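# Place glass graduated cylinder upright in cart's top tray

## Task

Pick up the graduated cylinder sitting on the bench that has shelves and stand it upright in the cart's top tray. At the finish, its base must sit directly on the tray floor and not on the base of another cylinder. Every other cylinder must also be standing in the tray at the end. It is a failure if any cylinder tips over, touches the room floor, drops more than a few centimetres or is knocked hard, because the glass breaks. It is also a failure if the robot topples or ends up tilted. Release the cylinder and move the robot away afterwards, since a result that holds only because the robot is supporting it is not counted.

## Robot and tools

ROBOT. A wheeled base carries a lifting column with two six-joint arms (left and right), each ending in a two-finger gripper, plus a tilting head. Shoulder height S = 0.90 m + column_m. Folded at the start, the robot is 0.73 m long, 0.62 m wide and S + 0.43 m tall, with its front 0.40 m ahead of the column. A random push may occasionally nudge a loose object.

FRAMES. Base frame: origin on the floor under the column, between the drive wheels; x forward, y left, z up. left_hand and right_hand are reported in this frame as the point where the fingers meet (tips are 8 mm further). The hand's z axis is the finger direction (quat_wxyz maps (0,0,1) onto it) and its y axis runs along the opening. Odometry frame is the base frame as it stood at scene start. base_odometry counts wheel turns only, so slipping looks like travel. Heading is positive left, range -3.142 to 3.142.

TOOLS.
execute_actions: arguments "actions" (a list holding one action, or empty) and optional "cameras" (names from cam_head_left, cam_head_right, cam_left_wrist, cam_right_wrist, nav_camera, or "all"; omitted or null means all, [] means none; an unknown name rejects the call). One action may contain:
- "base": exactly one key. {"translate_m": d} is a relative drive straight from the current spot, metres, forward positive, -3 to 3. {"rotate_rad": d} is a relative turn in place, radians, counter-clockwise (left) positive, -3.2 to 3.2. No sideways motion. A move needing over 8.667 s at its top speed is refused.
- "joints": one dictionary keyed by joint name covering both arms, column and head; every value is an absolute target, not an offset. column_m 0 to 0.8 m; head_tilt_rad -0.61 to 1.308 (0 level, positive down); left_joint1_rad/right_joint1_rad -2.879 to 2.879; joint2 0 to 3.141; joint3 0 to 3.019; joint4 -1.692 to 1.57; joint5 -1.57 to 1.57 (positive swings the hand to the robot's right); joint6 -2.094 to 2.094 (positive rolls clockwise seen from behind); left_gripper_m/right_gripper_m 0 to 0.093 m fingertip gap, 0 closed. Done tolerances: column 0.005, head 0.03, joints 1-6: 0.045, 0.14, 0.09, 0.055, 0.03, 0.035, gripper 0.003.
- "speeds": caps for this action only: translate_m 0.05 to 0.8 m/s, rotate_rad 0.1 to 1 rad/s (defaults are the maxima). It does not slow the arms.
All motions in an action start together. Unknown keys or out-of-range values reject the call with no motion. Joints left out may keep pushing to older targets. Each action lasts at most 15 s.
wait: "seconds" 0 to 10; returns state and images, commands nothing.
zoom_image: "camera" and "region" [x0, y0, x1, y1] in pixels from the top-left, at most 504 by 504, on that camera's latest full image.
read_manual: optional "section" ("licences"); gives URDF licence text only.
finished_scene: "scene" (1 or 2); ends the scene irreversibly and reports success. Only call when the cylinder stands freely and the robot has let go and backed off. After a reported stop, later motion calls in the same reply are skipped.

ARM GEOMETRY (approximate). With joint1 at -1.57 (left) or 1.57 (right) and joints 5, 6 at 0, the arm moves in a vertical plane straight ahead, 0.23 m beside the column. Let a = j2 - 0.35, b = 1.05 + j2 - j3, c = b - j4 (c = 1.57 means fingers straight down). Hand is about 0.12 + 0.39 sin a + 0.38 cos b + 0.25 cos c ahead and S + 0.39 cos a - 0.38 sin b - 0.25 sin c high. Example: j2, j3, j4 = 0.93, 0.78, 0.14 gives 0.60 m ahead, 0.25 m under S. The real hand sits up to ~5 cm lower and nearer the column (~12 cm with heavy loads); trust the reported hand position. Reach is about 1 m from the shoulder. To go near the floor, extend fingers down 0.45-0.5 m ahead at column_m 0.3, then lower the column. Below 0.4 m height the base housing blocks hands closer than 0.45 m ahead. Moving arms with column_m under 0.3 risks hitting housing or floor.

GRIPPER. Fingers 7 cm long; outer span is 1 cm over the reading at the tips and 5 cm at the base; body 10 cm wide, 7 cm thick; wrist camera protrudes 11 cm on one flat side. To grasp, command an opening smaller than the object; "off_target" is then expected. A reading staying 0.002 m or more above the target means something is held. Fingers press 35-60 N each. Glass is fragile: close gently and keep the cylinder vertical, fingers pointing down for loads.

SMALL MOVES. Changes under ~0.03 rad (0.08 for joints 2, 3) may not move a joint although it says "done". For gentle contact step about 0.05 rad per call from your previous target. A raised hand may first drift toward the column.

RESULT LINES. base_status and joint_status give each motion's outcome: "done", "off_target" (rested away, may still push), "contact_stop" (column or base only; drops the target), "time_out", "not_followed" (a self-collision check withheld arm targets; back the moved joints at least 0.05 rad, or move the other arm, or drive away from a blocking object). on_its_own reports uncommanded behaviour; "held at" is a held target. motor_effort lists left_wheel and right_wheel in percent, peak in brackets, with fixed offsets and noise. wheel_motors_off = 1 means the wheels are switched off. turned_by_wheels vs turned_by_imu: a gap over ~4% and at least 0.05 rad means a bump or slip, and heading is off by that gap. base_tilt in degrees (forward, right); a drop of 0.5 or more in forward during a move means leaning back.

COLUMN. Lowering stops with contact_stop when a hand or held item touches down (it may sink 0.15-0.2 m further, pressing); it then refuses to go down until raised 0.2 m or to the top. Useful for setting the cylinder down, but keep the drop short. If stopped under something overhead, drive out before raising.

BASE. It halts only when a wheel stalls; reverse 0.05 m before turning again. Table tops higher than 0.30 m and more than 0.26 m below S can slide over the housing and strike the column. Pushing hard ~3 s cuts wheel power for 2 s.

AVOID. Blocked arms keep pushing and overheat motors (worst with joint5 far over); relieve by resending reported positions, noting a loaded arm sinks about 1 cm per kg each time. MOTOR HOT warns from 85 °C; at 100 °C an OVER-TEMPERATURE FAULT drops that arm and its grip. Never let the arms collide or press on each other. Avoid knocks, drops and shoves of the cylinders and tray.

Each tool is called as a command line: name --argument value for each argument, lists and objects as JSON in quotes; but a table of rows of numbers goes row by row, as --pt "numbers of a row", without its own name.

## Session

execute_actions --actions '[]'

Scene clock: 0.00 s.
base_odometry: x=+0.000 y=+0.000 heading=+0.000 (m, m, rad; odometry frame)
turned_by_wheels: +0.000 (rad since the last result)
turned_by_imu: +0.000 (rad since the last result)
base_tilt: forward=-0.4 right=+0.2 (deg)
base_status: not commanded
joint_positions: column_m=+0.555 head_tilt_rad=+0.890 left_joint1_rad=-1.572 left_joint2_rad=+0.875 left_joint3_rad=+0.407 left_joint4_rad=-0.946 left_joint5_rad=+0.019 left_joint6_rad=+0.065 left_gripper_m=+0.095 right_joint1_rad=+1.560 right_joint2_rad=+0.871 right_joint3_rad=+0.440 right_joint4_rad=-0.971 right_joint5_rad=-0.023 right_joint6_rad=+0.064 right_gripper_m=+0.094
joint_status: not commanded
wheel_motors_off: 0
motor_effort: left_wheel=+1 right_wheel=+2 (%)
left_hand: x=+0.1480 y=+0.2210 z=+1.2537 quat_wxyz=(+0.430, -0.026, -0.902, +0.023) (m; base frame)
right_hand: x=+0.1628 y=-0.2240 z=+1.2531 quat_wxyz=(+0.425, -0.038, -0.904, +0.007) (m; base frame)
pictures: cam_head_left, cam_head_right, cam_left_wrist, cam_right_wrist, nav_camera
Images, in order (width x height): cam_head_left 504x504, cam_head_right 504x504, cam_left_wrist 616x616, cam_right_wrist 616x616, nav_camera 504x504.

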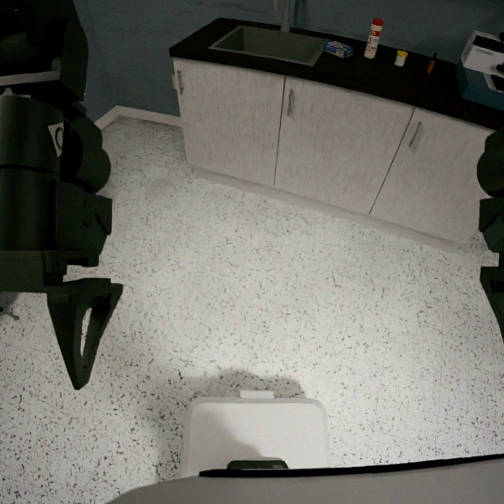

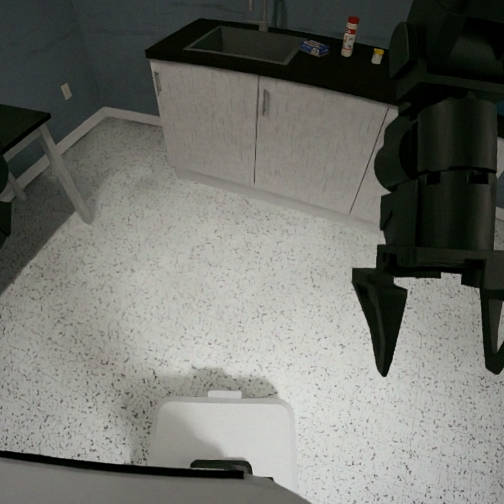

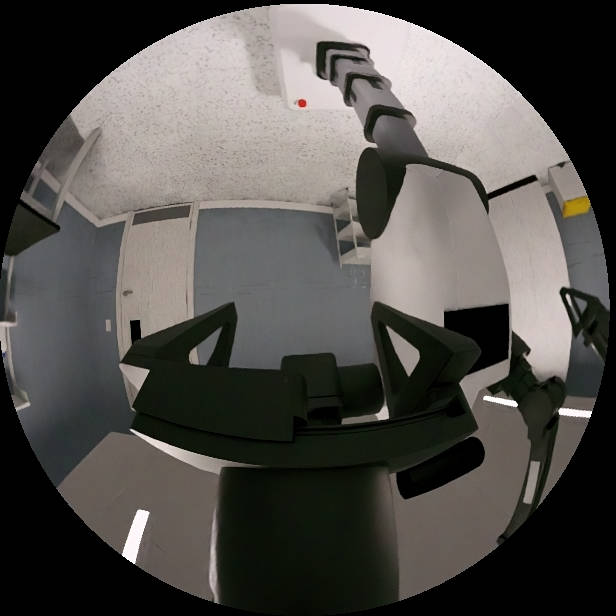

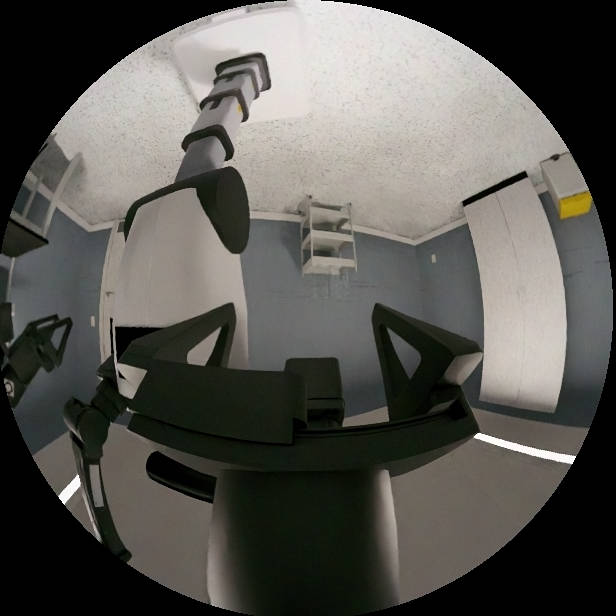

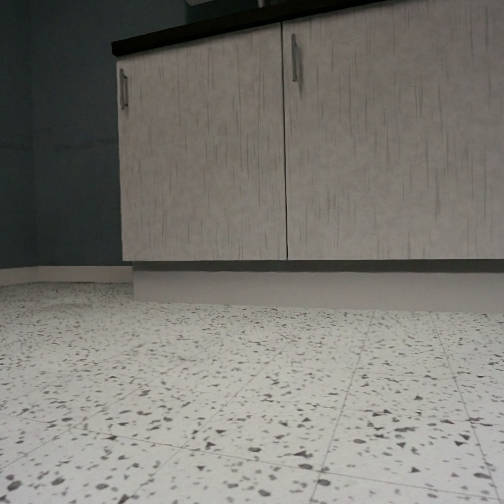

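execute_actions --actions '[{"base":{"rotate_rad":1.3},"joints":{"head_tilt_rad":0.5}}]' --cameras '["cam_head_left","cam_head_right"]'

Scene clock: 3.03 s.
base_odometry: x=+0.000 y=+0.000 heading=+1.298 (m, m, rad; odometry frame)
turned_by_wheels: +1.298 (rad since the last result)
turned_by_imu: +1.288 (rad since the last result)
base_tilt: forward=-0.5 right=+0.3 (deg)
base_status: done
joint_positions: column_m=+0.555 head_tilt_rad=+0.518 left_joint1_rad=-1.572 left_joint2_rad=+0.875 left_joint3_rad=+0.407 left_joint4_rad=-0.946 left_joint5_rad=+0.019 left_joint6_rad=+0.065 left_gripper_m=+0.095 right_joint1_rad=+1.560 right_joint2_rad=+0.871 right_joint3_rad=+0.440 right_joint4_rad=-0.971 right_joint5_rad=-0.023 right_joint6_rad=+0.064 right_gripper_m=+0.094
joint_status: all done
wheel_motors_off: 0
motor_effort: left_wheel=-10(50) right_wheel=+8(49) (%)
left_hand: x=+0.1480 y=+0.2210 z=+1.2537 quat_wxyz=(+0.430, -0.026, -0.902, +0.023) (m; base frame)
right_hand: x=+0.1628 y=-0.2240 z=+1.2531 quat_wxyz=(+0.425, -0.038, -0.904, +0.007) (m; base frame)
pictures: cam_head_left, cam_head_right
Images, in order (width x height): cam_head_left 504x504, cam_head_right 504x504.

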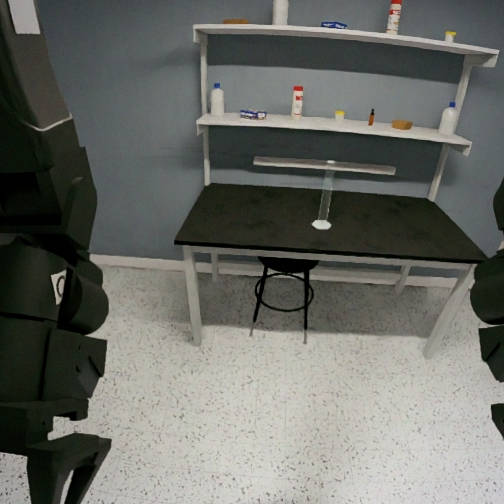

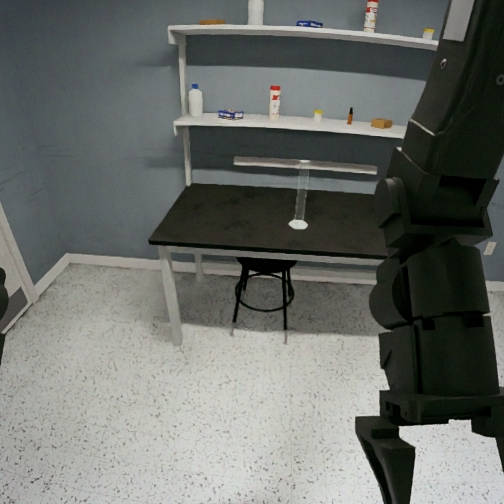

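execute_actions --actions '[{"base":{"rotate_rad":-0.15},"joints":{"column_m":0.3,"right_joint2_rad":1.25,"right_joint3_rad":1.0,"right_joint4_rad":1.3,"right_joint6_rad":0,"right_joint5_rad":0}}]' --cameras '[]'

execute_actions --actions '[{"base":{"translate_m":0.5}}]' --cameras '["cam_head_left","cam_right_wrist"]'

Scene clock: 7.03 s.
base_odometry: x=+0.000 y=+0.000 heading=+1.150 (m, m, rad; odometry frame)
turned_by_wheels: -0.148 (rad since the last result)
turned_by_imu: -0.149 (rad since the last result)
base_tilt: forward=-0.5 right=+0.3 (deg)
base_status: done
joint_positions: column_m=+0.300 head_tilt_rad=+0.518 left_joint1_rad=-1.572 left_joint2_rad=+0.875 left_joint3_rad=+0.407 left_joint4_rad=-0.946 left_joint5_rad=+0.019 left_joint6_rad=+0.065 left_gripper_m=+0.095 right_joint1_rad=+1.560 right_joint2_rad=+1.256 right_joint3_rad=+0.996 right_joint4_rad=+1.273 right_joint5_rad=-0.001 right_joint6_rad=+0.009 right_gripper_m=+0.094
joint_status: all done
wheel_motors_off: 0
motor_effort: left_wheel=+9(30) right_wheel=-10(29) (%)
left_hand: x=+0.1480 y=+0.2210 z=+0.9987 quat_wxyz=(+0.430, -0.026, -0.902, +0.023) (m; base frame)
right_hand: x=+0.7729 y=-0.2305 z=+1.0612 quat_wxyz=(-0.695, -0.001, -0.719, +0.002) (m; base frame)
pictures: none
No camera images: the call's "cameras" was empty. Leave "cameras" out to get every camera's image.

Scene clock: 9.50 s.
base_odometry: x=+0.204 y=+0.457 heading=+1.152 (m, m, rad; odometry frame)
turned_by_wheels: +0.002 (rad since the last result)
turned_by_imu: +0.001 (rad since the last result)
base_tilt: forward=-0.4 right=+0.3 (deg)
base_status: done
joint_positions: column_m=+0.300 head_tilt_rad=+0.518 left_joint1_rad=-1.572 left_joint2_rad=+0.876 left_joint3_rad=+0.409 left_joint4_rad=-0.946 left_joint5_rad=+0.019 left_joint6_rad=+0.065 left_gripper_m=+0.095 right_joint1_rad=+1.560 right_joint2_rad=+1.256 right_joint3_rad=+0.996 right_joint4_rad=+1.273 right_joint5_rad=-0.001 right_joint6_rad=+0.009 right_gripper_m=+0.094
joint_status: not commanded
wheel_motors_off: 0
motor_effort: left_wheel=+0(76) right_wheel=-1(58) (%)
left_hand: x=+0.1490 y=+0.2210 z=+0.9983 quat_wxyz=(+0.430, -0.026, -0.902, +0.023) (m; base frame)
right_hand: x=+0.7732 y=-0.2305 z=+1.0615 quat_wxyz=(-0.695, -0.001, -0.719, +0.002) (m; base frame)
pictures: cam_head_left, cam_right_wrist
Images, in order (width x height): cam_head_left 504x504, cam_right_wrist 616x616.

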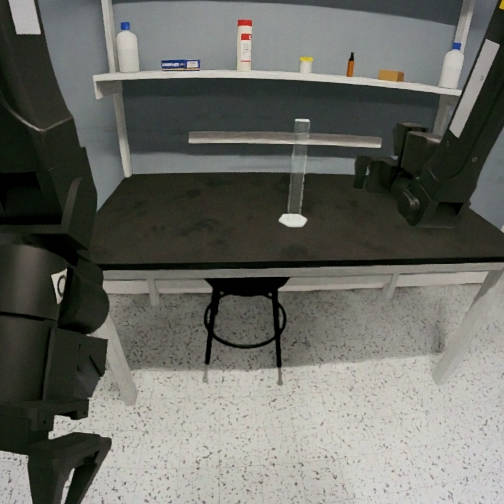

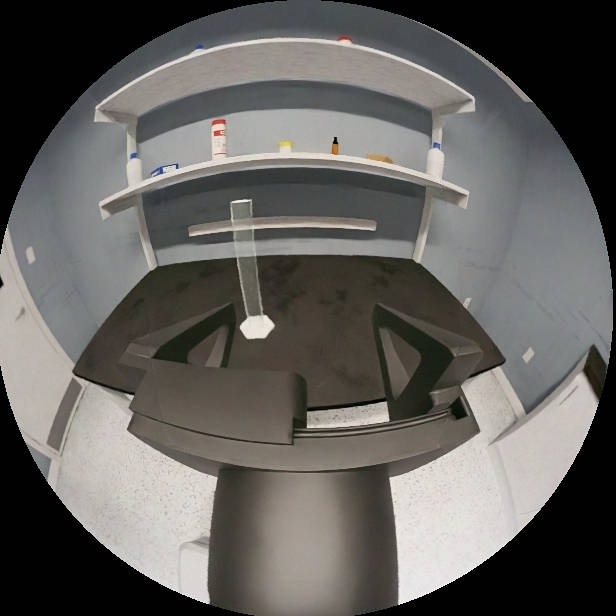

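execute_actions --actions '[{"base":{"rotate_rad":0.12}}]' --cameras '["cam_right_wrist"]'

execute_actions --actions '[{"base":{"translate_m":0.12}}]' --cameras '["cam_head_left","cam_right_wrist"]'

Scene clock: 10.73 s.
base_odometry: x=+0.204 y=+0.457 heading=+1.269 (m, m, rad; odometry frame)
turned_by_wheels: +0.118 (rad since the last result)
turned_by_imu: +0.117 (rad since the last result)
base_tilt: forward=-0.5 right=+0.3 (deg)
base_status: done
joint_positions: column_m=+0.300 head_tilt_rad=+0.518 left_joint1_rad=-1.572 left_joint2_rad=+0.876 left_joint3_rad=+0.409 left_joint4_rad=-0.946 left_joint5_rad=+0.019 left_joint6_rad=+0.065 left_gripper_m=+0.095 right_joint1_rad=+1.560 right_joint2_rad=+1.256 right_joint3_rad=+0.996 right_joint4_rad=+1.273 right_joint5_rad=-0.001 right_joint6_rad=+0.009 right_gripper_m=+0.094
joint_status: not commanded
wheel_motors_off: 0
motor_effort: left_wheel=+0(57) right_wheel=+1(37) (%)
left_hand: x=+0.1490 y=+0.2210 z=+0.9983 quat_wxyz=(+0.430, -0.026, -0.902, +0.023) (m; base frame)
right_hand: x=+0.7732 y=-0.2306 z=+1.0615 quat_wxyz=(-0.695, -0.001, -0.719, +0.002) (m; base frame)
pictures: cam_right_wrist
Images, in order (width x height): cam_right_wrist 616x616.

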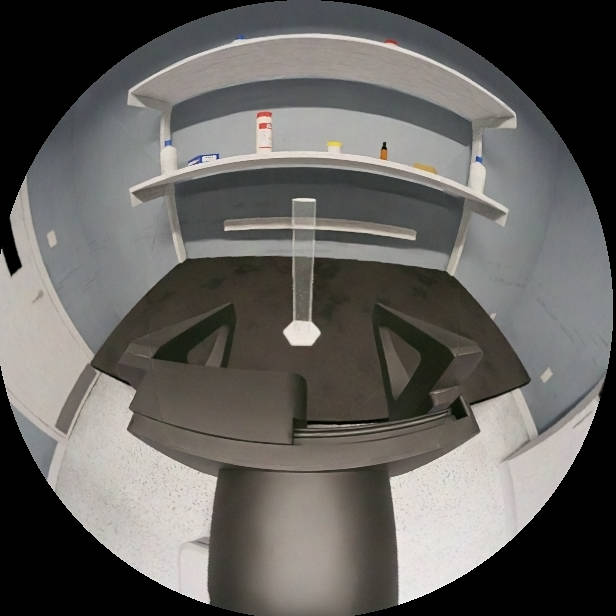

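Scene clock: 12.23 s.
base_odometry: x=+0.240 y=+0.571 heading=+1.270 (m, m, rad; odometry frame)
turned_by_wheels: +0.001 (rad since the last result)
turned_by_imu: +0.000 (rad since the last result)
base_tilt: forward=-0.5 right=+0.3 (deg)
base_status: done
joint_positions: column_m=+0.300 head_tilt_rad=+0.518 left_joint1_rad=-1.572 left_joint2_rad=+0.876 left_joint3_rad=+0.409 left_joint4_rad=-0.946 left_joint5_rad=+0.019 left_joint6_rad=+0.065 left_gripper_m=+0.095 right_joint1_rad=+1.560 right_joint2_rad=+1.256 right_joint3_rad=+0.996 right_joint4_rad=+1.273 right_joint5_rad=-0.001 right_joint6_rad=+0.009 right_gripper_m=+0.094
joint_status: not commanded
wheel_motors_off: 0
motor_effort: left_wheel=+2(56) right_wheel=-1(43) (%)
left_hand: x=+0.1490 y=+0.2210 z=+0.9983 quat_wxyz=(+0.430, -0.026, -0.902, +0.023) (m; base frame)
right_hand: x=+0.7731 y=-0.2306 z=+1.0613 quat_wxyz=(-0.695, -0.001, -0.719, +0.002) (m; base frame)
pictures: cam_head_left, cam_right_wrist
Images, in order (width x height): cam_head_left 504x504, cam_right_wrist 616x616.

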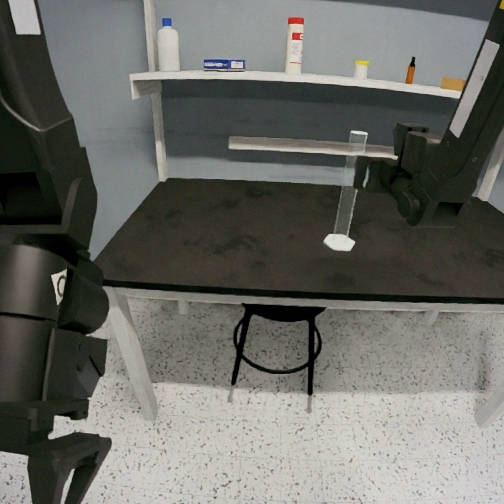

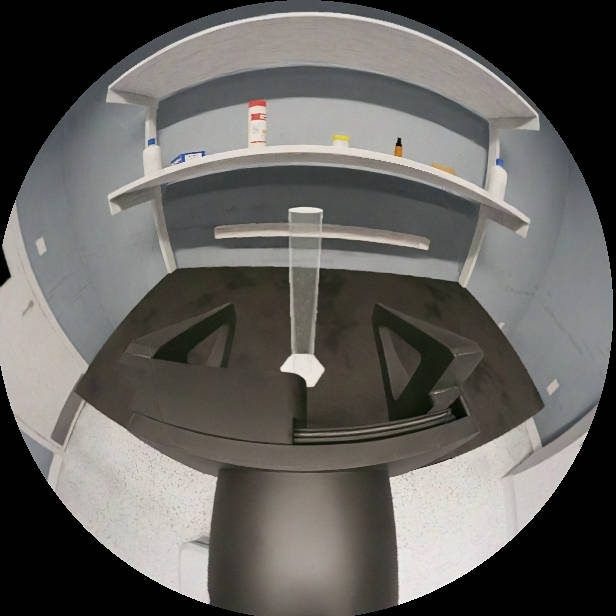

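execute_actions --actions '[{"base":{"translate_m":0.14},"joints":{"column_m":0.27},"speeds":{"translate_m":0.1}}]' --cameras '["cam_head_left","cam_right_wrist"]'

Scene clock: 14.50 s.
base_odometry: x=+0.281 y=+0.705 heading=+1.271 (m, m, rad; odometry frame)
turned_by_wheels: +0.001 (rad since the last result)
turned_by_imu: +0.000 (rad since the last result)
base_tilt: forward=-0.5 right=+0.3 (deg)
base_status: done
joint_positions: column_m=+0.270 head_tilt_rad=+0.518 left_joint1_rad=-1.572 left_joint2_rad=+0.875 left_joint3_rad=+0.406 left_joint4_rad=-0.946 left_joint5_rad=+0.019 left_joint6_rad=+0.065 left_gripper_m=+0.095 right_joint1_rad=+1.560 right_joint2_rad=+1.255 right_joint3_rad=+0.995 right_joint4_rad=+1.273 right_joint5_rad=-0.001 right_joint6_rad=+0.009 right_gripper_m=+0.094
joint_status: all done
wheel_motors_off: 0
motor_effort: left_wheel=+0(44) right_wheel=-1(32) (%)
left_hand: x=+0.1475 y=+0.2210 z=+0.9689 quat_wxyz=(+0.431, -0.026, -0.902, +0.023) (m; base frame)
right_hand: x=+0.7728 y=-0.2306 z=+1.0313 quat_wxyz=(-0.695, -0.001, -0.719, +0.002) (m; base frame)
pictures: cam_head_left, cam_right_wrist
Images, in order (width x height): cam_head_left 504x504, cam_right_wrist 616x616.

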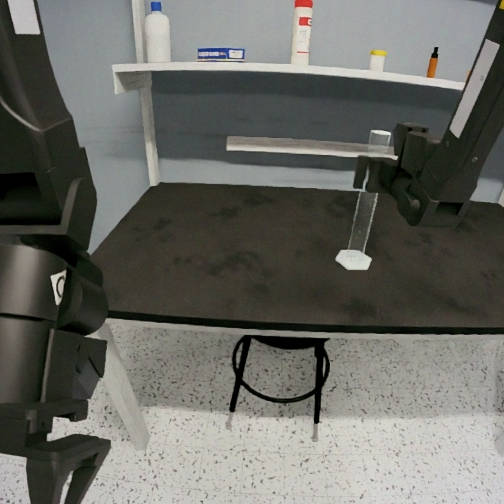

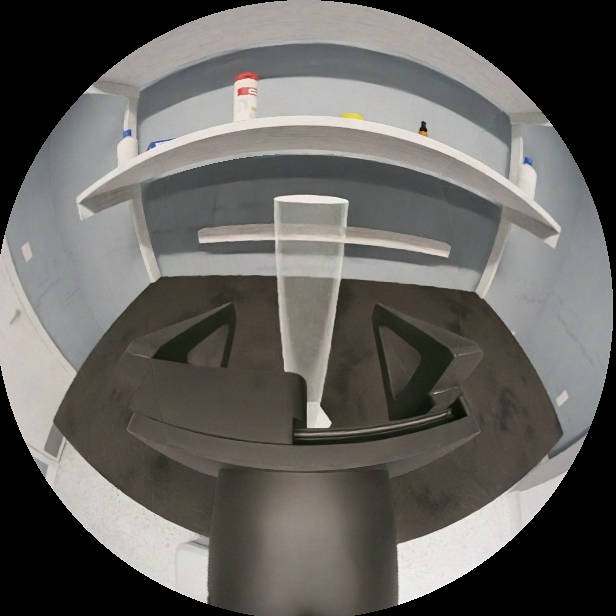

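execute_actions --actions '[{"base":{"translate_m":0.06},"speeds":{"translate_m":0.06}}]' --cameras '[]'

execute_actions --actions '[{"joints":{"right_gripper_m":0.02}}]' --cameras '["cam_right_wrist"]'

execute_actions --actions '[{"joints":{"column_m":0.35}}]' --cameras '["cam_head_left"]'

Scene clock: 16.17 s.
base_odometry: x=+0.299 y=+0.763 heading=+1.271 (m, m, rad; odometry frame)
turned_by_wheels: +0.000 (rad since the last result)
turned_by_imu: +0.000 (rad since the last result)
base_tilt: forward=-0.5 right=+0.2 (deg)
base_status: done
joint_positions: column_m=+0.270 head_tilt_rad=+0.518 left_joint1_rad=-1.572 left_joint2_rad=+0.875 left_joint3_rad=+0.406 left_joint4_rad=-0.946 left_joint5_rad=+0.019 left_joint6_rad=+0.065 left_gripper_m=+0.095 right_joint1_rad=+1.560 right_joint2_rad=+1.255 right_joint3_rad=+0.995 right_joint4_rad=+1.273 right_joint5_rad=-0.001 right_joint6_rad=+0.009 right_gripper_m=+0.094
joint_status: not commanded
wheel_motors_off: 0
motor_effort: left_wheel=+1(37) right_wheel=-1(31) (%)
left_hand: x=+0.1477 y=+0.2210 z=+0.9688 quat_wxyz=(+0.431, -0.026, -0.902, +0.023) (m; base frame)
right_hand: x=+0.7727 y=-0.2306 z=+1.0312 quat_wxyz=(-0.695, -0.001, -0.719, +0.002) (m; base frame)
pictures: none
No camera images: the call's "cameras" was empty. Leave "cameras" out to get every camera's image.

Scene clock: 16.83 s.
base_odometry: x=+0.299 y=+0.763 heading=+1.271 (m, m, rad; odometry frame)
turned_by_wheels: +0.000 (rad since the last result)
turned_by_imu: +0.000 (rad since the last result)
base_tilt: forward=-0.4 right=+0.3 (deg)
base_status: not commanded
joint_positions: column_m=+0.270 head_tilt_rad=+0.518 left_joint1_rad=-1.572 left_joint2_rad=+0.875 left_joint3_rad=+0.406 left_joint4_rad=-0.946 left_joint5_rad=+0.019 left_joint6_rad=+0.065 left_gripper_m=+0.095 right_joint1_rad=+1.560 right_joint2_rad=+1.255 right_joint3_rad=+0.995 right_joint4_rad=+1.273 right_joint5_rad=+0.000 right_joint6_rad=+0.008 right_gripper_m=+0.039
joint_status: right_gripper_m off_target (ended at +0.039, target +0.020)
wheel_motors_off: 0
motor_effort: left_wheel=+1(1) right_wheel=-1(1) (%)
left_hand: x=+0.1477 y=+0.2210 z=+0.9688 quat_wxyz=(+0.431, -0.026, -0.902, +0.023) (m; base frame)
right_hand: x=+0.7727 y=-0.2307 z=+1.0312 quat_wxyz=(-0.695, -0.002, -0.719, +0.003) (m; base frame)
pictures: cam_right_wrist
Images, in order (width x height): cam_right_wrist 616x616.

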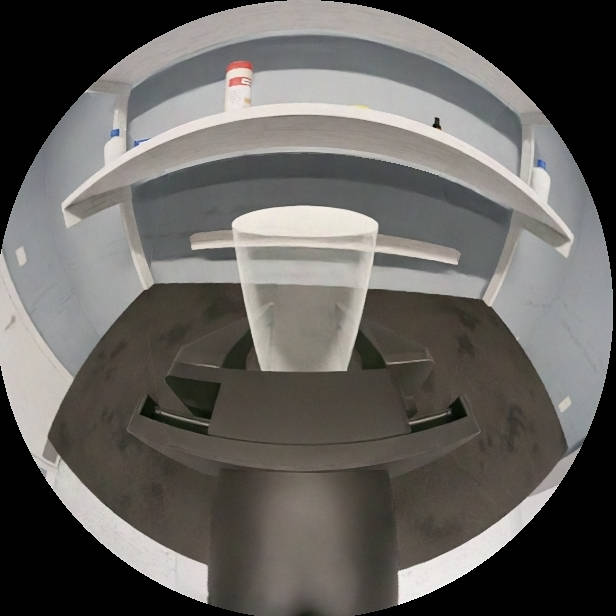

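Scene clock: 18.47 s.
base_odometry: x=+0.299 y=+0.763 heading=+1.271 (m, m, rad; odometry frame)
turned_by_wheels: +0.000 (rad since the last result)
turned_by_imu: -0.001 (rad since the last result)
base_tilt: forward=-0.5 right=+0.2 (deg)
base_status: not commanded
joint_positions: column_m=+0.350 head_tilt_rad=+0.518 left_joint1_rad=-1.572 left_joint2_rad=+0.875 left_joint3_rad=+0.406 left_joint4_rad=-0.946 left_joint5_rad=+0.019 left_joint6_rad=+0.065 left_gripper_m=+0.095 right_joint1_rad=+1.560 right_joint2_rad=+1.255 right_joint3_rad=+0.994 right_joint4_rad=+1.273 right_joint5_rad=+0.000 right_joint6_rad=+0.008 right_gripper_m=+0.039
joint_status: all done
wheel_motors_off: 0
motor_effort: left_wheel=+1(0) right_wheel=-1(1) (%)
left_hand: x=+0.1477 y=+0.2210 z=+1.0487 quat_wxyz=(+0.431, -0.026, -0.902, +0.023) (m; base frame)
right_hand: x=+0.7724 y=-0.2307 z=+1.1108 quat_wxyz=(-0.695, -0.002, -0.719, +0.003) (m; base frame)
pictures: cam_head_left
Images, in order (width x height): cam_head_left 504x504.

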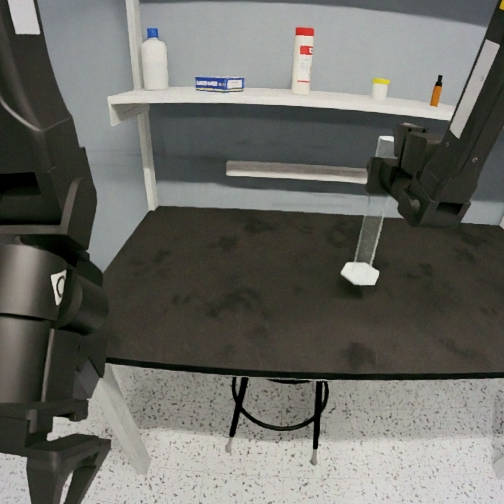

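execute_actions --actions '[{"base":{"translate_m":-1.5}}]' --cameras '[]'

execute_actions --actions '[{"base":{"rotate_rad":1.7},"joints":{"column_m":0.6}}]' --cameras '["cam_head_left","cam_head_right"]'

Scene clock: 22.67 s.
base_odometry: x=-0.144 y=-0.671 heading=+1.271 (m, m, rad; odometry frame)
turned_by_wheels: +0.000 (rad since the last result)
turned_by_imu: -0.003 (rad since the last result)
base_tilt: forward=-0.5 right=+0.2 (deg)
base_status: done
joint_positions: column_m=+0.350 head_tilt_rad=+0.518 left_joint1_rad=-1.572 left_joint2_rad=+0.875 left_joint3_rad=+0.405 left_joint4_rad=-0.946 left_joint5_rad=+0.019 left_joint6_rad=+0.065 left_gripper_m=+0.095 right_joint1_rad=+1.560 right_joint2_rad=+1.255 right_joint3_rad=+0.992 right_joint4_rad=+1.273 right_joint5_rad=+0.000 right_joint6_rad=+0.008 right_gripper_m=+0.039
joint_status: not commanded
wheel_motors_off: 0
motor_effort: left_wheel=+0(76) right_wheel=-1(48) (%)
left_hand: x=+0.1469 y=+0.2210 z=+1.0489 quat_wxyz=(+0.431, -0.026, -0.902, +0.023) (m; base frame)
right_hand: x=+0.7715 y=-0.2307 z=+1.1100 quat_wxyz=(-0.694, -0.002, -0.720, +0.003) (m; base frame)
pictures: none
No camera images: the call's "cameras" was empty. Leave "cameras" out to get every camera's image.

Scene clock: 26.53 s.
base_odometry: x=-0.144 y=-0.671 heading=+2.970 (m, m, rad; odometry frame)
turned_by_wheels: +1.699 (rad since the last result)
turned_by_imu: +1.683 (rad since the last result)
base_tilt: forward=-0.5 right=+0.3 (deg)
base_status: done
joint_positions: column_m=+0.600 head_tilt_rad=+0.518 left_joint1_rad=-1.572 left_joint2_rad=+0.875 left_joint3_rad=+0.405 left_joint4_rad=-0.946 left_joint5_rad=+0.019 left_joint6_rad=+0.065 left_gripper_m=+0.095 right_joint1_rad=+1.560 right_joint2_rad=+1.255 right_joint3_rad=+0.992 right_joint4_rad=+1.273 right_joint5_rad=+0.000 right_joint6_rad=+0.007 right_gripper_m=+0.039
joint_status: all done
wheel_motors_off: 0
motor_effort: left_wheel=-9(61) right_wheel=+10(59) (%)
left_hand: x=+0.1469 y=+0.2210 z=+1.2989 quat_wxyz=(+0.431, -0.026, -0.902, +0.023) (m; base frame)
right_hand: x=+0.7715 y=-0.2308 z=+1.3600 quat_wxyz=(-0.694, -0.001, -0.720, +0.003) (m; base frame)
pictures: cam_head_left, cam_head_right
Images, in order (width x height): cam_head_left 504x504, cam_head_right 504x504.

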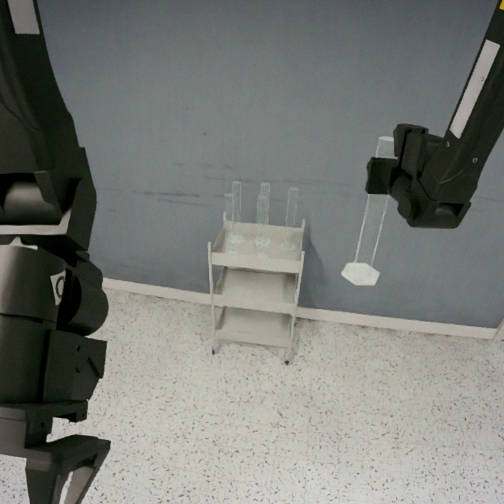

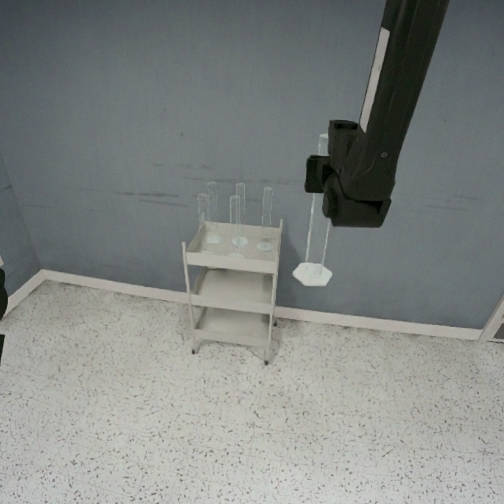

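execute_actions --actions '[{"base":{"rotate_rad":0.06},"joints":{"column_m":0.47,"head_tilt_rad":0.75}}]' --cameras '[]'

execute_actions --actions '[{"base":{"translate_m":0.42}}]' --cameras '["cam_head_left","cam_head_right","cam_right_wrist"]'

Scene clock: 28.90 s.
base_odometry: x=-0.144 y=-0.671 heading=+3.029 (m, m, rad; odometry frame)
turned_by_wheels: +0.058 (rad since the last result)
turned_by_imu: +0.057 (rad since the last result)
base_tilt: forward=-0.5 right=+0.3 (deg)
base_status: done
joint_positions: column_m=+0.470 head_tilt_rad=+0.753 left_joint1_rad=-1.572 left_joint2_rad=+0.875 left_joint3_rad=+0.405 left_joint4_rad=-0.946 left_joint5_rad=+0.019 left_joint6_rad=+0.065 left_gripper_m=+0.095 right_joint1_rad=+1.560 right_joint2_rad=+1.255 right_joint3_rad=+0.992 right_joint4_rad=+1.273 right_joint5_rad=+0.000 right_joint6_rad=+0.007 right_gripper_m=+0.039
joint_status: all done
wheel_motors_off: 0
motor_effort: left_wheel=-11(36) right_wheel=+10(34) (%)
left_hand: x=+0.1469 y=+0.2210 z=+1.1691 quat_wxyz=(+0.431, -0.026, -0.902, +0.023) (m; base frame)
right_hand: x=+0.7715 y=-0.2307 z=+1.2302 quat_wxyz=(-0.694, -0.001, -0.720, +0.003) (m; base frame)
pictures: none
No camera images: the call's "cameras" was empty. Leave "cameras" out to get every camera's image.

Scene clock: 31.40 s.
base_odometry: x=-0.561 y=-0.623 heading=+3.029 (m, m, rad; odometry frame)
turned_by_wheels: +0.001 (rad since the last result)
turned_by_imu: +0.000 (rad since the last result)
base_tilt: forward=-0.5 right=+0.2 (deg)
base_status: done
joint_positions: column_m=+0.470 head_tilt_rad=+0.753 left_joint1_rad=-1.572 left_joint2_rad=+0.875 left_joint3_rad=+0.406 left_joint4_rad=-0.946 left_joint5_rad=+0.019 left_joint6_rad=+0.065 left_gripper_m=+0.095 right_joint1_rad=+1.560 right_joint2_rad=+1.255 right_joint3_rad=+0.990 right_joint4_rad=+1.273 right_joint5_rad=+0.000 right_joint6_rad=+0.007 right_gripper_m=+0.039
joint_status: not commanded
wheel_motors_off: 0
motor_effort: left_wheel=+3(55) right_wheel=-1(61) (%)
left_hand: x=+0.1479 y=+0.2210 z=+1.1688 quat_wxyz=(+0.430, -0.026, -0.902, +0.023) (m; base frame)
right_hand: x=+0.7709 y=-0.2307 z=+1.2296 quat_wxyz=(-0.693, -0.001, -0.721, +0.003) (m; base frame)
pictures: cam_head_left, cam_head_right, cam_right_wrist
Images, in order (width x height): cam_head_left 504x504, cam_head_right 504x504, cam_right_wrist 616x616.

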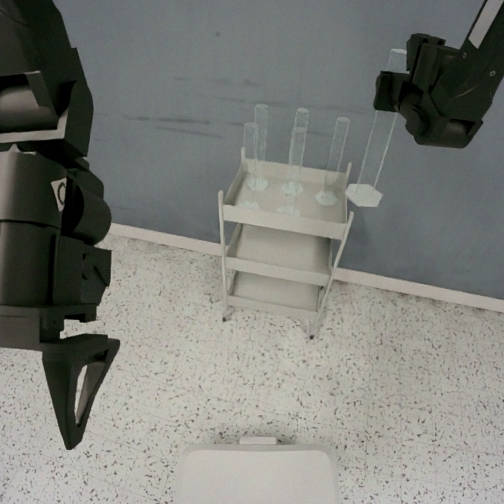

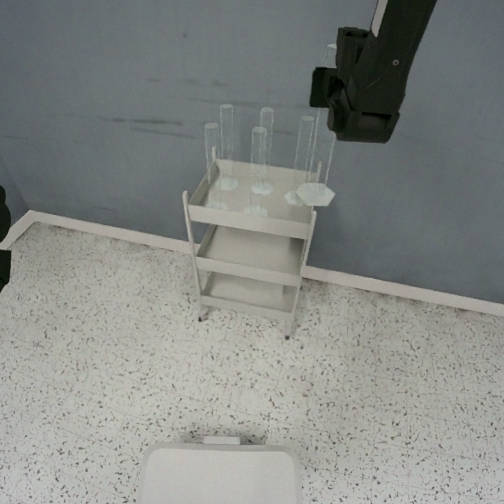

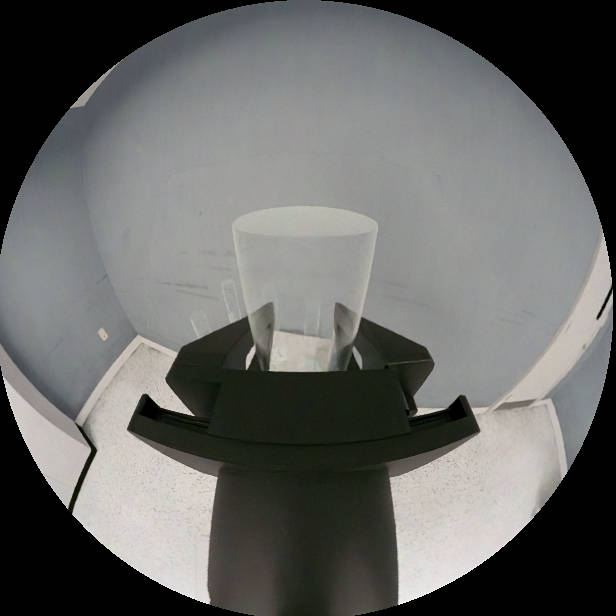

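execute_actions --actions '[{"base":{"translate_m":0.2},"joints":{"column_m":0.4},"speeds":{"translate_m":0.15}}]' --cameras '["cam_head_left","cam_head_right"]'

Scene clock: 33.80 s.
base_odometry: x=-0.760 y=-0.601 heading=+3.029 (m, m, rad; odometry frame)
turned_by_wheels: +0.000 (rad since the last result)
turned_by_imu: +0.000 (rad since the last result)
base_tilt: forward=-0.5 right=+0.3 (deg)
base_status: done
joint_positions: column_m=+0.400 head_tilt_rad=+0.753 left_joint1_rad=-1.572 left_joint2_rad=+0.874 left_joint3_rad=+0.405 left_joint4_rad=-0.946 left_joint5_rad=+0.019 left_joint6_rad=+0.065 left_gripper_m=+0.095 right_joint1_rad=+1.560 right_joint2_rad=+1.255 right_joint3_rad=+0.989 right_joint4_rad=+1.273 right_joint5_rad=+0.000 right_joint6_rad=+0.007 right_gripper_m=+0.039
joint_status: all done
wheel_motors_off: 0
motor_effort: left_wheel=-1(35) right_wheel=+0(31) (%)
left_hand: x=+0.1474 y=+0.2210 z=+1.0990 quat_wxyz=(+0.431, -0.026, -0.902, +0.023) (m; base frame)
right_hand: x=+0.7705 y=-0.2307 z=+1.1592 quat_wxyz=(-0.693, -0.001, -0.721, +0.003) (m; base frame)
pictures: cam_head_left, cam_head_right
Images, in order (width x height): cam_head_left 504x504, cam_head_right 504x504.

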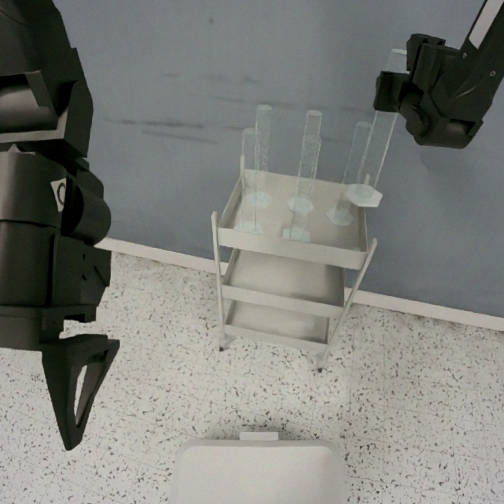

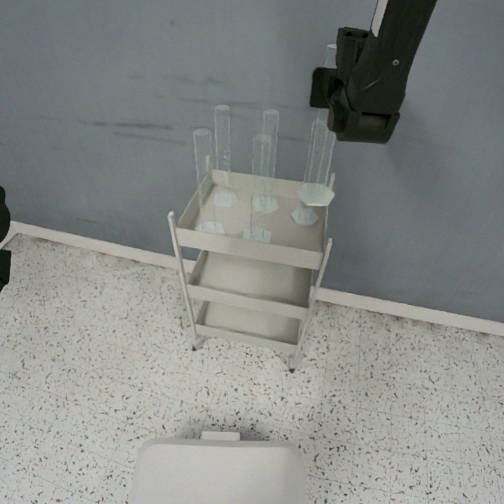

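execute_actions --actions '[{"base":{"translate_m":0.05},"joints":{"column_m":0.31}}]' --cameras '["cam_head_left","cam_head_right"]'

Scene clock: 35.63 s.
base_odometry: x=-0.810 y=-0.595 heading=+3.030 (m, m, rad; odometry frame)
turned_by_wheels: +0.000 (rad since the last result)
turned_by_imu: -0.001 (rad since the last result)
base_tilt: forward=-0.5 right=+0.2 (deg)
base_status: done
joint_positions: column_m=+0.310 head_tilt_rad=+0.753 left_joint1_rad=-1.572 left_joint2_rad=+0.874 left_joint3_rad=+0.406 left_joint4_rad=-0.946 left_joint5_rad=+0.019 left_joint6_rad=+0.065 left_gripper_m=+0.095 right_joint1_rad=+1.560 right_joint2_rad=+1.255 right_joint3_rad=+0.988 right_joint4_rad=+1.273 right_joint5_rad=+0.000 right_joint6_rad=+0.007 right_gripper_m=+0.039
joint_status: all done
wheel_motors_off: 0
motor_effort: left_wheel=+0(35) right_wheel=+0(32) (%)
left_hand: x=+0.1478 y=+0.2210 z=+1.0088 quat_wxyz=(+0.430, -0.026, -0.902, +0.023) (m; base frame)
right_hand: x=+0.7702 y=-0.2307 z=+1.0690 quat_wxyz=(-0.693, -0.001, -0.721, +0.003) (m; base frame)
pictures: cam_head_left, cam_head_right
Images, in order (width x height): cam_head_left 504x504, cam_head_right 504x504.

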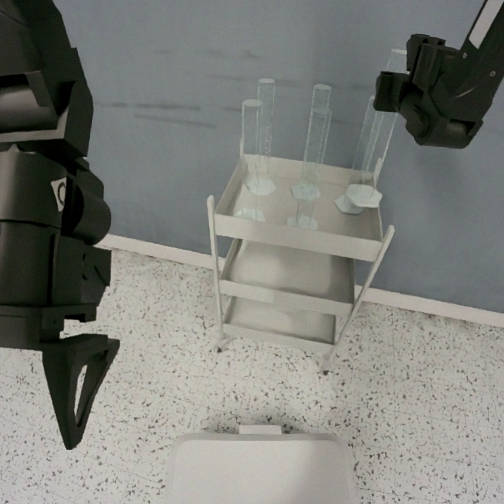

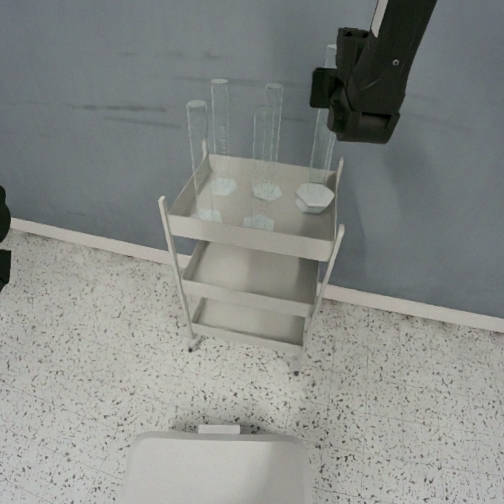

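execute_actions --actions '[{"joints":{"column_m":0.225}}]' --cameras '["cam_head_left","cam_head_right"]'

Scene clock: 37.37 s.
base_odometry: x=-0.810 y=-0.595 heading=+3.030 (m, m, rad; odometry frame)
turned_by_wheels: +0.000 (rad since the last result)
turned_by_imu: -0.001 (rad since the last result)
base_tilt: forward=-0.5 right=+0.2 (deg)
base_status: not commanded
joint_positions: column_m=+0.225 head_tilt_rad=+0.753 left_joint1_rad=-1.572 left_joint2_rad=+0.874 left_joint3_rad=+0.406 left_joint4_rad=-0.946 left_joint5_rad=+0.019 left_joint6_rad=+0.065 left_gripper_m=+0.095 right_joint1_rad=+1.560 right_joint2_rad=+1.255 right_joint3_rad=+0.988 right_joint4_rad=+1.273 right_joint5_rad=+0.000 right_joint6_rad=+0.007 right_gripper_m=+0.039
joint_status: all done
wheel_motors_off: 0
motor_effort: left_wheel=-2(1) right_wheel=+0(0) (%)
left_hand: x=+0.1478 y=+0.2210 z=+0.9239 quat_wxyz=(+0.430, -0.026, -0.902, +0.023) (m; base frame)
right_hand: x=+0.7702 y=-0.2307 z=+0.9840 quat_wxyz=(-0.693, -0.001, -0.721, +0.003) (m; base frame)
pictures: cam_head_left, cam_head_right
Images, in order (width x height): cam_head_left 504x504, cam_head_right 504x504.

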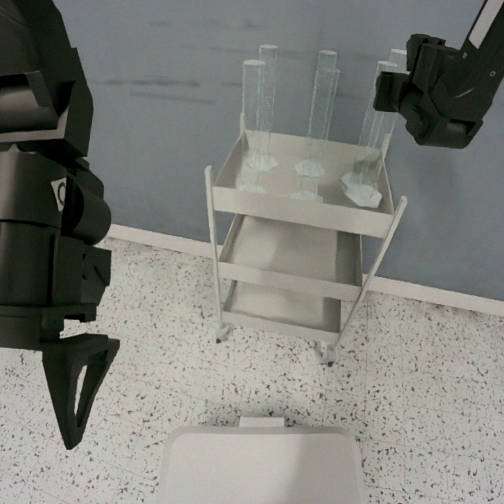

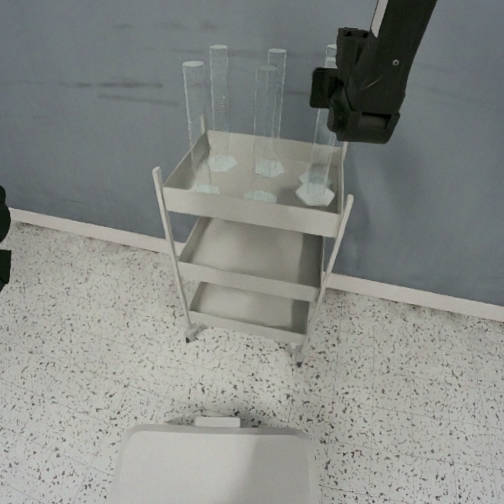

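execute_actions --actions '[{"joints":{"column_m":0.185}}]' --cameras '["cam_head_left","cam_head_right"]'

Scene clock: 38.50 s.
base_odometry: x=-0.810 y=-0.595 heading=+3.030 (m, m, rad; odometry frame)
turned_by_wheels: +0.000 (rad since the last result)
turned_by_imu: +0.000 (rad since the last result)
base_tilt: forward=-0.5 right=+0.3 (deg)
base_status: not commanded
joint_positions: column_m=+0.185 head_tilt_rad=+0.753 left_joint1_rad=-1.572 left_joint2_rad=+0.874 left_joint3_rad=+0.406 left_joint4_rad=-0.946 left_joint5_rad=+0.019 left_joint6_rad=+0.065 left_gripper_m=+0.095 right_joint1_rad=+1.560 right_joint2_rad=+1.255 right_joint3_rad=+0.988 right_joint4_rad=+1.273 right_joint5_rad=+0.000 right_joint6_rad=+0.007 right_gripper_m=+0.039
joint_status: all done
wheel_motors_off: 0
motor_effort: left_wheel=-1(0) right_wheel=+0(0) (%)
left_hand: x=+0.1478 y=+0.2210 z=+0.8838 quat_wxyz=(+0.430, -0.026, -0.902, +0.023) (m; base frame)
right_hand: x=+0.7702 y=-0.2307 z=+0.9440 quat_wxyz=(-0.693, -0.001, -0.721, +0.003) (m; base frame)
pictures: cam_head_left, cam_head_right
Images, in order (width x height): cam_head_left 504x504, cam_head_right 504x504.

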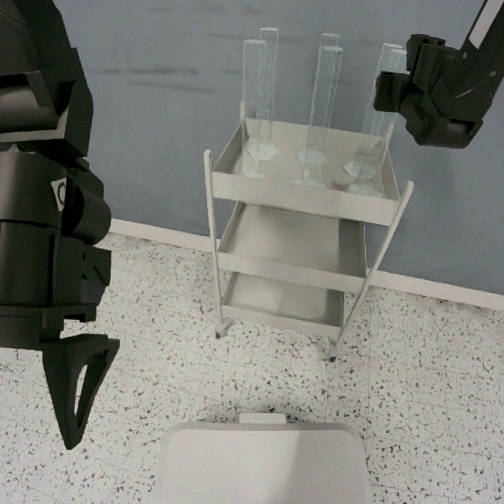

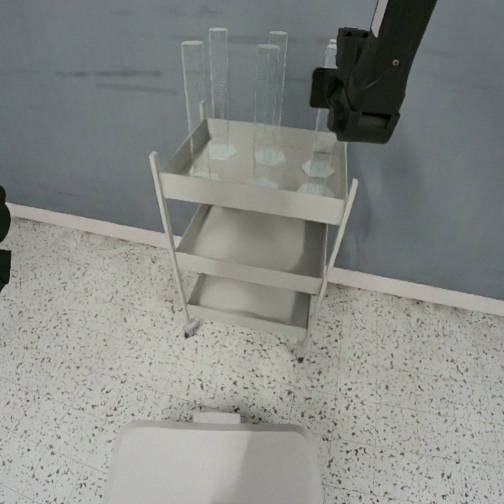

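execute_actions --actions '[{"joints":{"column_m":0.176}}]' --cameras '[]'

execute_actions --actions '[{"joints":{"right_gripper_m":0.07}}]' --cameras '[]'

execute_actions --actions '[{"base":{"translate_m":-0.3}}]' --cameras '["cam_head_left"]'

finished_scene --scene 1

Scene clock: 39.27 s.
base_odometry: x=-0.810 y=-0.595 heading=+3.030 (m, m, rad; odometry frame)
turned_by_wheels: +0.000 (rad since the last result)
turned_by_imu: +0.000 (rad since the last result)
base_tilt: forward=-0.5 right=+0.3 (deg)
base_status: not commanded
joint_positions: column_m=+0.176 head_tilt_rad=+0.753 left_joint1_rad=-1.572 left_joint2_rad=+0.874 left_joint3_rad=+0.406 left_joint4_rad=-0.946 left_joint5_rad=+0.019 left_joint6_rad=+0.065 left_gripper_m=+0.095 right_joint1_rad=+1.560 right_joint2_rad=+1.255 right_joint3_rad=+0.988 right_joint4_rad=+1.273 right_joint5_rad=+0.000 right_joint6_rad=+0.007 right_gripper_m=+0.039
joint_status: all done
wheel_motors_off: 0
motor_effort: left_wheel=+0(1) right_wheel=+0(0) (%)
left_hand: x=+0.1478 y=+0.2210 z=+0.8749 quat_wxyz=(+0.430, -0.026, -0.902, +0.023) (m; base frame)
right_hand: x=+0.7702 y=-0.2307 z=+0.9350 quat_wxyz=(-0.693, -0.001, -0.721, +0.003) (m; base frame)
pictures: none
No camera images: the call's "cameras" was empty. Leave "cameras" out to get every camera's image.

Scene clock: 39.87 s.
base_odometry: x=-0.810 y=-0.595 heading=+3.030 (m, m, rad; odometry frame)
turned_by_wheels: +0.000 (rad since the last result)
turned_by_imu: +0.000 (rad since the last result)
base_tilt: forward=-0.5 right=+0.3 (deg)
base_status: not commanded
joint_positions: column_m=+0.176 head_tilt_rad=+0.753 left_joint1_rad=-1.572 left_joint2_rad=+0.874 left_joint3_rad=+0.406 left_joint4_rad=-0.946 left_joint5_rad=+0.019 left_joint6_rad=+0.065 left_gripper_m=+0.095 right_joint1_rad=+1.560 right_joint2_rad=+1.255 right_joint3_rad=+0.988 right_joint4_rad=+1.273 right_joint5_rad=+0.000 right_joint6_rad=+0.007 right_gripper_m=+0.070
joint_status: all done
wheel_motors_off: 0
motor_effort: left_wheel=-1(2) right_wheel=+0(0) (%)
left_hand: x=+0.1478 y=+0.2210 z=+0.8749 quat_wxyz=(+0.430, -0.026, -0.902, +0.023) (m; base frame)
right_hand: x=+0.7702 y=-0.2307 z=+0.9350 quat_wxyz=(-0.693, -0.001, -0.721, +0.003) (m; base frame)
pictures: none
No camera images: the call's "cameras" was empty. Leave "cameras" out to get every camera's image.

Scene clock: 41.93 s.
base_odometry: x=-0.512 y=-0.629 heading=+3.027 (m, m, rad; odometry frame)
turned_by_wheels: -0.003 (rad since the last result)
turned_by_imu: -0.004 (rad since the last result)
base_tilt: forward=-0.5 right=+0.2 (deg)
base_status: done
joint_positions: column_m=+0.176 head_tilt_rad=+0.753 left_joint1_rad=-1.572 left_joint2_rad=+0.874 left_joint3_rad=+0.404 left_joint4_rad=-0.946 left_joint5_rad=+0.019 left_joint6_rad=+0.065 left_gripper_m=+0.095 right_joint1_rad=+1.560 right_joint2_rad=+1.255 right_joint3_rad=+0.989 right_joint4_rad=+1.273 right_joint5_rad=+0.000 right_joint6_rad=+0.007 right_gripper_m=+0.070
joint_status: not commanded
wheel_motors_off: 0
motor_effort: left_wheel=+0(39) right_wheel=+2(50) (%)
left_hand: x=+0.1467 y=+0.2210 z=+0.8753 quat_wxyz=(+0.431, -0.026, -0.902, +0.023) (m; base frame)
right_hand: x=+0.7704 y=-0.2307 z=+0.9351 quat_wxyz=(-0.693, -0.001, -0.721, +0.003) (m; base frame)
pictures: cam_head_left
Images, in order (width x height): cam_head_left 504x504.

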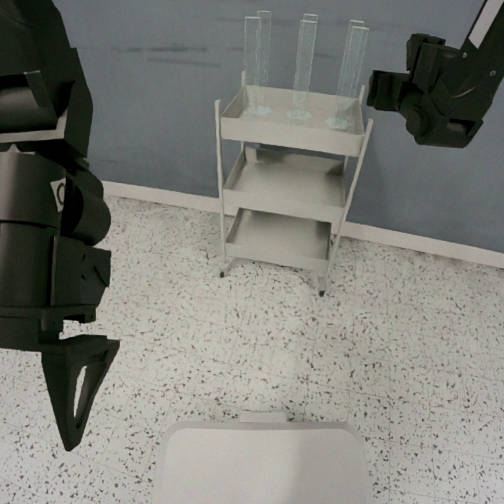

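The scene is finished: the task was done.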